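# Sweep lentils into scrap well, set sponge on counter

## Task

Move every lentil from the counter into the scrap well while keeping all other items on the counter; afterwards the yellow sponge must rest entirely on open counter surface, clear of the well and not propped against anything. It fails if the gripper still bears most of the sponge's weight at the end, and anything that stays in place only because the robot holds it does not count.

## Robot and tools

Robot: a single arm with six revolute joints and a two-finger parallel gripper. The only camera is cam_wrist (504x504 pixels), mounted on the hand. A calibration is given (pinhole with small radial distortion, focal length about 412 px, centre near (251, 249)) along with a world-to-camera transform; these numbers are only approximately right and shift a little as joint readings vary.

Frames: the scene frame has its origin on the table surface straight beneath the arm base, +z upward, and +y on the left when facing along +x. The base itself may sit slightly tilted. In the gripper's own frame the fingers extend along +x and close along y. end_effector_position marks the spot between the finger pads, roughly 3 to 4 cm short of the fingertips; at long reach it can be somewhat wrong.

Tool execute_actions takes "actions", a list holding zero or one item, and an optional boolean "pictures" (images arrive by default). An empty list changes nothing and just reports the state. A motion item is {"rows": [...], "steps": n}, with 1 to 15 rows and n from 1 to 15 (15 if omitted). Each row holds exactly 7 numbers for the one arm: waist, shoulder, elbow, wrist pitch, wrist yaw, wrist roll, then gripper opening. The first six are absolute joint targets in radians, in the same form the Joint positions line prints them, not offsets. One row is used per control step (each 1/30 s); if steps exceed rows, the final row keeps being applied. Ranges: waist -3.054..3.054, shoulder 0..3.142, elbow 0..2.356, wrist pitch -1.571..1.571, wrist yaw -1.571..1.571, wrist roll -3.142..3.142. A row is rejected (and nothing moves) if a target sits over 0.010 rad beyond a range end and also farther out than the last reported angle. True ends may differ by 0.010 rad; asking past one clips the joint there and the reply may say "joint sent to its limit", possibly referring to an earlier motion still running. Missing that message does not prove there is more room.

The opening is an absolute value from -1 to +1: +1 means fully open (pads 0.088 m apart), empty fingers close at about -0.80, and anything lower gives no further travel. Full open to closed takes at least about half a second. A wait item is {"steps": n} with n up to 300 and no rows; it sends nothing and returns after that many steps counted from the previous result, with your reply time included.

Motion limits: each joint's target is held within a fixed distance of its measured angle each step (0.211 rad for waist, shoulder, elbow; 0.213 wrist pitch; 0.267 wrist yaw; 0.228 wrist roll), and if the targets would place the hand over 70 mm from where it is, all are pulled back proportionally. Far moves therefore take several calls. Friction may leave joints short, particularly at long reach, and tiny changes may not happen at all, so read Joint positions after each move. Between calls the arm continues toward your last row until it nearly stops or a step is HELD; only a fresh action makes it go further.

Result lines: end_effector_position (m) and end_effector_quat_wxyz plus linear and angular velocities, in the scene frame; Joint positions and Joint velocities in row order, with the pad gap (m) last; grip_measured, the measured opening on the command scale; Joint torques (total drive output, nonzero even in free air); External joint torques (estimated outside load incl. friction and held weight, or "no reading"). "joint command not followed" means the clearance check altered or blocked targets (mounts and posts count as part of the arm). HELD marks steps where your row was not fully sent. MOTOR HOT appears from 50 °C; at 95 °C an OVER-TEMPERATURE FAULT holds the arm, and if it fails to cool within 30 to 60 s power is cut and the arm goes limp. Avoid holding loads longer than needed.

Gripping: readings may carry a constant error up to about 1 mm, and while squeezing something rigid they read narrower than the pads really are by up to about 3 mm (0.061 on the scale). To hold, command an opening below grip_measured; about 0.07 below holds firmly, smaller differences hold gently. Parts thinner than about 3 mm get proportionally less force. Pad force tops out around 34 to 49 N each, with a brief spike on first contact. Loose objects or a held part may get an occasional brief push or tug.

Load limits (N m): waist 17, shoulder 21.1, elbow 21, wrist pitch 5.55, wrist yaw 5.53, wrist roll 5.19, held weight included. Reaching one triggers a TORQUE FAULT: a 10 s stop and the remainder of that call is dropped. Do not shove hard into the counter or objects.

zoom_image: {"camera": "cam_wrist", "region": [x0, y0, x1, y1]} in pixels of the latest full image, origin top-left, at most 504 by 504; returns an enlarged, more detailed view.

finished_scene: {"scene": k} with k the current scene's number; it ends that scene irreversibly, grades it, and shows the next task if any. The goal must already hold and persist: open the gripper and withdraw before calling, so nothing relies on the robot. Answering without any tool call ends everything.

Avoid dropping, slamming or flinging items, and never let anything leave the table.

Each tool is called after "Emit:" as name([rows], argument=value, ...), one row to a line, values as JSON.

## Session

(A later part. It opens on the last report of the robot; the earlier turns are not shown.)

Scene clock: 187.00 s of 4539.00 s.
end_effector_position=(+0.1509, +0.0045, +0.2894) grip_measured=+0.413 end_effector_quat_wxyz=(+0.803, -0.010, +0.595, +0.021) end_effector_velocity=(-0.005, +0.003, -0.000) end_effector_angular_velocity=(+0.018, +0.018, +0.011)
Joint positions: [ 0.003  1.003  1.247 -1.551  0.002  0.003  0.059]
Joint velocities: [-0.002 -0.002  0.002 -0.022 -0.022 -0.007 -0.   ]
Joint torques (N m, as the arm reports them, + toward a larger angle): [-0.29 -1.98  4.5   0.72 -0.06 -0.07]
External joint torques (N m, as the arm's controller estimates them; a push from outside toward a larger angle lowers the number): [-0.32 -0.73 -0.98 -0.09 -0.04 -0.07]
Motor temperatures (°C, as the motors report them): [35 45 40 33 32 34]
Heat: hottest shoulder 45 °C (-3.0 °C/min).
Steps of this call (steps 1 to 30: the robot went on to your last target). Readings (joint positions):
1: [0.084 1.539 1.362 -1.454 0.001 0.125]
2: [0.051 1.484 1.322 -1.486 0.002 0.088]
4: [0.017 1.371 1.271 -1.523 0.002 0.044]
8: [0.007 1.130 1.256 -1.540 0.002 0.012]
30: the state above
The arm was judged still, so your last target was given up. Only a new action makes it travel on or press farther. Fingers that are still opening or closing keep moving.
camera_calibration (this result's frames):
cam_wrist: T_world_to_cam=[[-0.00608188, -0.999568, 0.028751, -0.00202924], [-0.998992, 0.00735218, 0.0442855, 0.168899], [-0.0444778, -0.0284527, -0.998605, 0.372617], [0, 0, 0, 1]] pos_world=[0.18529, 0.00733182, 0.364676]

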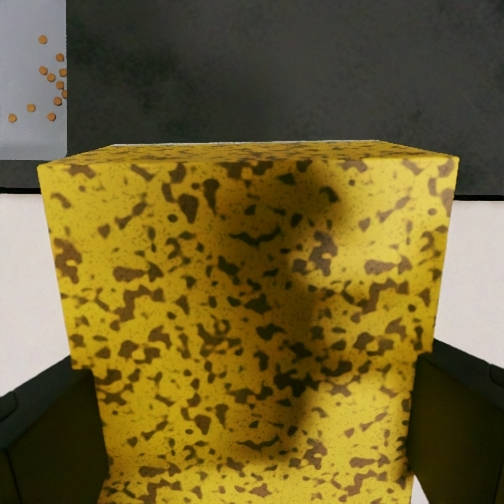

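Emit:
execute_actions([
  {"rows":[[-0.02,1.07,1.27,-1.52,0,-0.01,0.41],[-0.04,1.15,1.3,-1.48,0,-0.02,0.41],[-0.06,1.23,1.33,-1.44,0,-0.025,0.41],[-0.08,1.31,1.35,-1.405,0,-0.03,0.41],[-0.1,1.39,1.37,-1.38,0,-0.04,0.41],[-0.12,1.46,1.39,-1.355,0,-0.05,0.41],[-0.14,1.53,1.41,-1.33,0,-0.055,0.41],[-0.16,1.6,1.43,-1.305,0,-0.06,0.41],[-0.18,1.67,1.45,-1.28,0,-0.07,0.41],[-0.2,1.74,1.47,-1.255,0,-0.08,0.41],[-0.22,1.81,1.49,-1.23,0,-0.085,0.41],[-0.24,1.87,1.51,-1.205,0,-0.09,0.41],[-0.255,1.92,1.52,-1.185,0,-0.1,0.41],[-0.265,1.95,1.53,-1.17,0,-0.105,0.41],[-0.265,1.971,1.533,-1.166,0,-0.105,0.41]]},
], pictures=false)

Emit:
execute_actions([
  {"steps":15},
], pictures=false)

Emit:
execute_actions([
  {"rows":[[-0.265,1.974,1.522,-1.152,0,-0.105,0.41],[-0.265,1.977,1.511,-1.138,0,-0.105,0.41],[-0.265,1.98,1.5,-1.124,0,-0.105,0.41],[-0.265,1.983,1.489,-1.11,0,-0.105,0.41],[-0.265,1.986,1.478,-1.096,0,-0.105,0.41],[-0.265,1.99,1.467,-1.082,0,-0.105,0.41],[-0.265,1.994,1.456,-1.068,0,-0.105,0.41],[-0.265,1.998,1.445,-1.054,0,-0.105,0.41],[-0.265,2.002,1.434,-1.043,0,-0.105,0.41]]},
], pictures=false)

Emit:
execute_actions([
  {"rows":[[-0.265,2.002,1.434,-1.043,0,-0.105,0.5],[-0.265,2.002,1.434,-1.043,0,-0.105,0.6],[-0.265,2.002,1.434,-1.043,0,-0.105,0.7],[-0.265,2.002,1.434,-1.043,0,-0.105,1]],"steps":12},
], pictures=false)

Emit:
execute_actions([
  {"rows":[[-0.265,1.99,1.455,-1.068,0,-0.105,1],[-0.265,1.98,1.475,-1.093,0,-0.105,1],[-0.265,1.975,1.495,-1.118,0,-0.105,1],[-0.265,1.97,1.515,-1.143,0,-0.105,1],[-0.265,1.96,1.535,-1.168,0,-0.105,1],[-0.265,1.95,1.555,-1.195,0,-0.105,1],[-0.265,1.94,1.58,-1.225,0,-0.105,1],[-0.265,1.92,1.61,-1.26,0,-0.105,1],[-0.25,1.89,1.65,-1.3,0,-0.1,1],[-0.22,1.85,1.69,-1.34,0,-0.08,1],[-0.18,1.79,1.74,-1.38,0,-0.06,1],[-0.13,1.72,1.79,-1.42,0,-0.04,1],[-0.08,1.64,1.83,-1.45,0,-0.02,1],[-0.03,1.57,1.87,-1.48,0,0,1],[0,1.5,1.9,-1.5,0,0,1]]},
], pictures=false)

Emit:
execute_actions([
  {"steps":20},
])

Scene clock: 202.50 s of 4539.00 s.
end_effector_position=(+0.3392, -0.0689, +0.1898) grip_measured=+0.413 end_effector_quat_wxyz=(+0.742, +0.036, +0.668, -0.036) end_effector_velocity=(+0.205, -0.176, -0.467) end_effector_angular_velocity=(+0.189, +0.946, -0.251)
Joint positions: [-0.238  1.806  1.509 -1.198  0.002 -0.092  0.059]
Joint velocities: [-0.408  1.756  0.379  0.418 -0.007 -0.139  0.   ]
Joint torques (N m, as the arm reports them, + toward a larger angle): [ 0.45 -6.01  4.74  0.12 -0.05 -0.15]
External joint torques (N m, as the arm's controller estimates them; a push from outside toward a larger angle lowers the number): [-0.29  0.71  0.08  0.01  0.04 -0.13]
Motor temperatures (°C, as the motors report them): [35 42 40 33 32 34]
Heat: hottest shoulder 42 °C (-6.1 °C/min).
Steps of this call (steps 1 to 90: nothing new was sent; then 12.00 s passed at rest; steps 91 to 105: all 15 steps of this action). Readings (joint positions):
91: [-0.001 1.013 1.249 -1.550 0.002 -0.001]
92: [-0.010 1.037 1.260 -1.540 0.002 -0.006]
94: [-0.038 1.130 1.304 -1.475 0.002 -0.016]
98: [-0.109 1.380 1.383 -1.366 0.002 -0.044]
105: the state above

Scene clock: 203.00 s of 4539.00 s.
end_effector_position=(+0.3501, -0.0798, +0.1398) grip_measured=+0.413 end_effector_quat_wxyz=(+0.703, +0.047, +0.709, -0.035) end_effector_velocity=(+0.002, -0.000, +0.001) end_effector_angular_velocity=(+0.005, -0.014, +0.019)
Joint positions: [-0.265  1.97   1.528 -1.167  0.002 -0.103  0.059]
Joint velocities: [-0.002 -0.002  0.002  0.007 -0.007 -0.022 -0.   ]
Joint torques (N m, as the arm reports them, + toward a larger angle): [ 0.14 -8.29  5.7   0.23 -0.06 -0.07]
External joint torques (N m, as the arm's controller estimates them; a push from outside toward a larger angle lowers the number): [-0.09  0.15 -0.01 -0.11 -0.03 -0.07]
Motor temperatures (°C, as the motors report them): [35 42 40 33 32 34]
Heat: hottest shoulder 42 °C (-6.0 °C/min).
Steps of this call (steps 1 to 15: the robot went on to your last target). Readings (joint positions):
1: [-0.250 1.857 1.518 -1.185 0.002 -0.095]
2: [-0.258 1.899 1.520 -1.177 0.002 -0.097]
4: [-0.264 1.954 1.519 -1.177 0.002 -0.100]
8: [-0.265 1.970 1.522 -1.171 0.002 -0.102]
15: the state above

Scene clock: 203.50 s of 4539.00 s.
end_effector_position=(+0.3512, -0.0794, +0.1094) grip_measured=+0.413 end_effector_quat_wxyz=(+0.705, +0.047, +0.707, -0.035) end_effector_velocity=(+0.002, +0.002, -0.002) end_effector_angular_velocity=(+0.019, -0.017, +0.019)
Joint positions: [-0.265  1.996  1.441 -1.049  0.002 -0.103  0.059]
Joint velocities: [-0.002 -0.002 -0.012  0.022 -0.022 -0.022 -0.   ]
Joint torques (N m, as the arm reports them, + toward a larger angle): [ 0.09 -7.92  4.45  0.34 -0.05 -0.07]
External joint torques (N m, as the arm's controller estimates them; a push from outside toward a larger angle lowers the number): [-0.09  0.79 -1.16 -0.01 -0.02 -0.07]
Motor temperatures (°C, as the motors report them): [35 42 40 33 32 34]
Heat: hottest shoulder 42 °C (-6.1 °C/min).
Steps of this call (steps 1 to 15: all 15 steps of this action). Readings (joint positions):
1: [-0.265 1.970 1.528 -1.165 0.002 -0.103]
2: [-0.265 1.970 1.526 -1.158 0.002 -0.103]
4: [-0.265 1.970 1.517 -1.136 0.002 -0.103]
8: [-0.265 1.976 1.480 -1.086 0.002 -0.103]
15: the state above

Scene clock: 203.90 s of 4539.00 s.
end_effector_position=(+0.3520, -0.0796, +0.1094) grip_measured=+0.970 end_effector_quat_wxyz=(+0.706, +0.047, +0.706, -0.035) end_effector_velocity=(-0.001, +0.005, +0.000) end_effector_angular_velocity=(+0.023, +0.002, +0.010)
Joint positions: [-0.265  1.996  1.441 -1.045  0.002 -0.103  0.087]
Joint velocities: [ 0.002 -0.002 -0.002 -0.007 -0.022 -0.007  0.01 ]
Joint torques (N m, as the arm reports them, + toward a larger angle): [ 0.11 -7.95  4.54  0.31 -0.07 -0.07]
External joint torques (N m, as the arm's controller estimates them; a push from outside toward a larger angle lowers the number): [-0.19  0.51 -0.98 -0.02 -0.03 -0.06]
Motor temperatures (°C, as the motors report them): [35 42 40 33 32 34]
Heat: hottest shoulder 42 °C (-6.0 °C/min).
Steps of this call (steps 1 to 12: all 12 steps of this action). Readings (joint positions):
1: [-0.265 1.996 1.441 -1.048 0.002 -0.103]
2: [-0.265 1.996 1.441 -1.046 0.002 -0.103]
4: [-0.265 1.996 1.441 -1.045 0.002 -0.103]
8: [-0.265 1.996 1.441 -1.045 0.002 -0.103]
12: the state above

Scene clock: 204.40 s of 4539.00 s.
end_effector_position=(+0.3486, -0.0448, +0.2531) grip_measured=+0.987 end_effector_quat_wxyz=(+0.765, +0.023, +0.643, -0.024) end_effector_velocity=(-0.046, +0.303, +0.524) end_effector_angular_velocity=(-0.126, -1.143, +0.594)
Joint positions: [-0.164  1.793  1.736 -1.372  0.002 -0.053  0.087]
Joint velocities: [ 0.852 -0.901  0.847 -0.608  0.007  0.242 -0.   ]
Joint torques (N m, as the arm reports them, + toward a larger angle): [ 0.69 -8.33  5.82  0.16 -0.02  0.13]
External joint torques (N m, as the arm's controller estimates them; a push from outside toward a larger angle lowers the number): [ 0.45 -0.95  0.35 -0.25  0.05  0.13]
Motor temperatures (°C, as the motors report them): [35 42 40 33 32 34]
Heat: hottest shoulder 42 °C (-6.1 °C/min).
Steps of this call (steps 1 to 15: all 15 steps of this action). Readings (joint positions):
1: [-0.265 1.996 1.441 -1.047 0.002 -0.103]
2: [-0.265 1.996 1.447 -1.060 0.002 -0.103]
4: [-0.265 1.996 1.467 -1.099 0.002 -0.103]
8: [-0.265 1.970 1.541 -1.193 0.002 -0.103]
15: the state above

Scene clock: 205.07 s of 4539.00 s.
end_effector_position=(+0.2927, +0.0087, +0.3856) grip_measured=+0.987 end_effector_quat_wxyz=(+0.862, -0.007, +0.506, +0.021) end_effector_velocity=(-0.006, +0.002, -0.003) end_effector_angular_velocity=(+0.022, +0.023, +0.002)
Joint positions: [-0.003  1.5    1.904 -1.498  0.001 -0.002  0.087]
Joint velocities: [-0.002 -0.007 -0.007 -0.022 -0.022  0.007 -0.   ]
Joint torques (N m, as the arm reports them, + toward a larger angle): [ 0.37 -4.68  4.46  0.82 -0.01  0.08]
External joint torques (N m, as the arm's controller estimates them; a push from outside toward a larger angle lowers the number): [ 0.31 -0.11 -0.82 -0.29  0.    0.08]
Motor temperatures (°C, as the motors report them): [35 42 40 33 32 34]
Heat: hottest shoulder 42 °C (-6.0 °C/min).
Steps of this call (steps 1 to 20: the robot went on to your last target). Readings (joint positions):
1: [-0.135 1.761 1.763 -1.390 0.002 -0.046]
2: [-0.107 1.729 1.786 -1.408 0.002 -0.038]
4: [-0.061 1.656 1.824 -1.440 0.002 -0.026]
8: [-0.009 1.524 1.887 -1.483 0.001 -0.008]
20: the state above
camera_calibration (this result's frames):
cam_wrist: T_world_to_cam=[[-0.0147742, -0.999739, 0.0174021, 0.00712171], [-0.985684, 0.0116387, -0.168199, 0.38435], [0.167953, -0.019638, -0.985599, 0.407835], [0, 0, 0, 1]] pos_world=[0.310456, 0.0106556, 0.466485]

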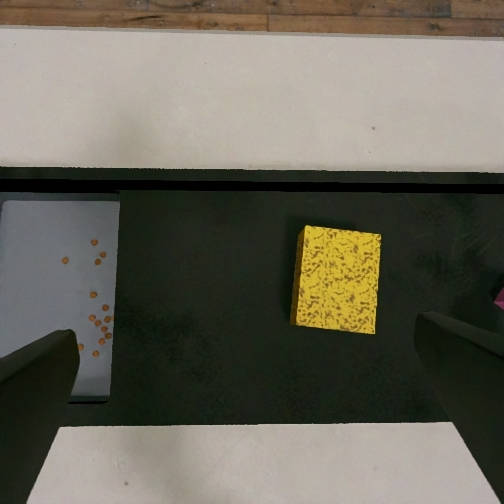

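Emit:
execute_actions([
  {"rows":[[0.65,1.5,1.9,-1.5,0,0,1]]},
], pictures=false)

Emit:
execute_actions([
  {"steps":6},
])

Emit:
execute_actions([
  {"rows":[[-0.75,1.5,1.9,-1.5,0,0,1]]},
], pictures=false)

Emit:
execute_actions([
  {"steps":18},
])

Scene clock: 210.13 s of 4539.00 s.
end_effector_position=(+0.2240, +0.1889, +0.3854) grip_measured=+0.987 end_effector_quat_wxyz=(+0.812, -0.173, +0.476, +0.289) end_effector_velocity=(-0.009, +0.010, -0.001) end_effector_angular_velocity=(-0.009, +0.003, +0.064)
Joint positions: [ 0.641  1.501  1.904 -1.498 -0.004  0.001  0.087]
Joint velocities: [ 0.042  0.002  0.002 -0.007 -0.007 -0.022  0.   ]
Joint torques (N m, as the arm reports them, + toward a larger angle): [ 0.09 -4.58  4.54  0.81  0.14  0.  ]
External joint torques (N m, as the arm's controller estimates them; a push from outside toward a larger angle lowers the number): [ 0.1   0.01 -0.81 -0.34  0.12 -0.01]
Motor temperatures (°C, as the motors report them): [35 42 40 34 32 34]
Heat: hottest shoulder 42 °C (-5.0 °C/min).
Steps of this call (steps 1 to 15: the robot went on to your last target; steps 16 to 90: nothing new was sent; then 1.57 s passed at rest; steps 91 to 105: all 15 steps of this action). Readings (joint positions):
91: [0.023 1.500 1.904 -1.498 0.014 0.001]
92: [0.077 1.500 1.904 -1.498 0.013 0.001]
94: [0.207 1.500 1.904 -1.498 0.004 0.001]
98: [0.462 1.501 1.904 -1.498 0.003 0.001]
105: the state above

Scene clock: 210.33 s of 4539.00 s.
end_effector_position=(+0.2233, +0.1898, +0.3854) grip_measured=+0.987 end_effector_quat_wxyz=(+0.811, -0.175, +0.476, +0.291) end_effector_velocity=(-0.006, +0.003, -0.002) end_effector_angular_velocity=(-0.001, +0.016, +0.014)
Joint positions: [ 0.646  1.501  1.904 -1.498 -0.004  0.001  0.087]
Joint velocities: [ 0.017 -0.002 -0.007 -0.007 -0.007  0.007 -0.   ]
Joint torques (N m, as the arm reports them, + toward a larger angle): [ 0.14 -4.92  4.7   0.81  0.16 -0.01]
External joint torques (N m, as the arm's controller estimates them; a push from outside toward a larger angle lowers the number): [ 0.16 -0.41 -0.57 -0.31  0.17 -0.02]
Motor temperatures (°C, as the motors report them): [35 42 40 34 32 34]
Heat: hottest shoulder 42 °C (-5.1 °C/min).
Steps of this call (steps 1 to 6: the robot went on to your last target). Readings (joint positions):
1: [0.642 1.501 1.904 -1.498 -0.004 0.001]
2: [0.643 1.501 1.904 -1.498 -0.004 0.001]
4: [0.644 1.501 1.904 -1.498 -0.004 0.001]
6: the state above
camera_calibration (this result's frames):
cam_wrist: T_world_to_cam=[[0.591678, -0.805512, 0.0326744, 0.00908024], [-0.79121, -0.587991, -0.168089, 0.384084], [0.15461, 0.0736024, -0.98523, 0.407951], [0, 0, 0, 1]] pos_world=[0.235445, 0.203126, 0.46619]

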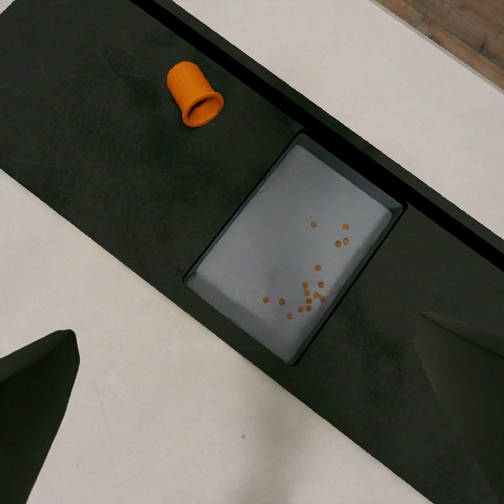

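Scene clock: 210.83 s of 4539.00 s.
end_effector_position=(+0.2867, -0.0672, +0.3841) grip_measured=+0.988 end_effector_quat_wxyz=(+0.857, +0.062, +0.505, -0.084) end_effector_velocity=(-0.120, -0.554, -0.011) end_effector_angular_velocity=(+0.069, +0.028, -1.875)
Joint positions: [-0.257  1.501  1.904 -1.498 -0.003 -0.002  0.087]
Joint velocities: [-1.873 -0.002 -0.002 -0.007 -0.007  0.007 -0.   ]
Joint torques (N m, as the arm reports them, + toward a larger angle): [-0.38 -5.    4.66  0.81  0.13  0.06]
External joint torques (N m, as the arm's controller estimates them; a push from outside toward a larger angle lowers the number): [-0.48  0.2  -0.79 -0.2   0.16  0.06]
Motor temperatures (°C, as the motors report them): [35 42 40 34 32 34]
Heat: hottest shoulder 42 °C (-5.1 °C/min).
Steps of this call (steps 1 to 15: all 15 steps of this action). Readings (joint positions):
1: [0.620 1.501 1.904 -1.498 -0.015 -0.001]
2: [0.567 1.501 1.904 -1.498 -0.013 -0.002]
4: [0.437 1.501 1.904 -1.498 -0.004 -0.002]
8: [0.182 1.501 1.904 -1.498 -0.003 -0.002]
15: the state above

Scene clock: 211.43 s of 4539.00 s.
end_effector_position=(+0.2217, -0.1999, +0.3805) grip_measured=+0.988 end_effector_quat_wxyz=(+0.808, +0.187, +0.479, -0.288) end_effector_velocity=(-0.001, -0.002, -0.001) end_effector_angular_velocity=(+0.006, -0.008, -0.015)
Joint positions: [-0.746  1.501  1.904 -1.498  0.004 -0.001  0.087]
Joint velocities: [-0.012 -0.002 -0.007  0.007 -0.007  0.007 -0.   ]
Joint torques (N m, as the arm reports them, + toward a larger angle): [-0.04 -5.08  4.69  0.8  -0.12  0.05]
External joint torques (N m, as the arm's controller estimates them; a push from outside toward a larger angle lowers the number): [-0.21 -0.49 -0.59 -0.32 -0.09  0.04]
Motor temperatures (°C, as the motors report them): [35 42 40 34 32 34]
Heat: hottest shoulder 42 °C (-5.0 °C/min).
Steps of this call (steps 1 to 18: the robot went on to your last target). Readings (joint positions):
1: [-0.320 1.501 1.904 -1.498 -0.003 -0.002]
2: [-0.382 1.501 1.904 -1.498 -0.003 -0.002]
4: [-0.508 1.501 1.904 -1.498 -0.003 -0.002]
8: [-0.708 1.501 1.904 -1.498 0.004 -0.001]
18: the state above
camera_calibration (this result's frames):
cam_wrist: T_world_to_cam=[[-0.688322, -0.725404, 0.00180261, 0.00775808], [-0.717342, 0.680298, -0.150385, 0.383286], [0.107864, -0.104806, -0.988626, 0.408036], [0, 0, 0, 1]] pos_world=[0.236275, -0.212356, 0.461021]

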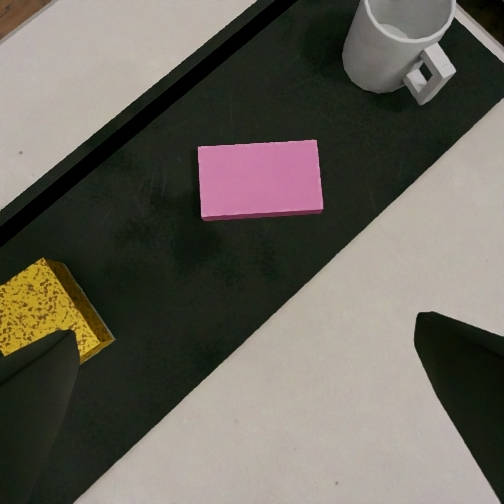

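16 lentils are in the well and the counter is clean.

Emit:
finished_scene(scene=1)

The scene is finished: the task was done.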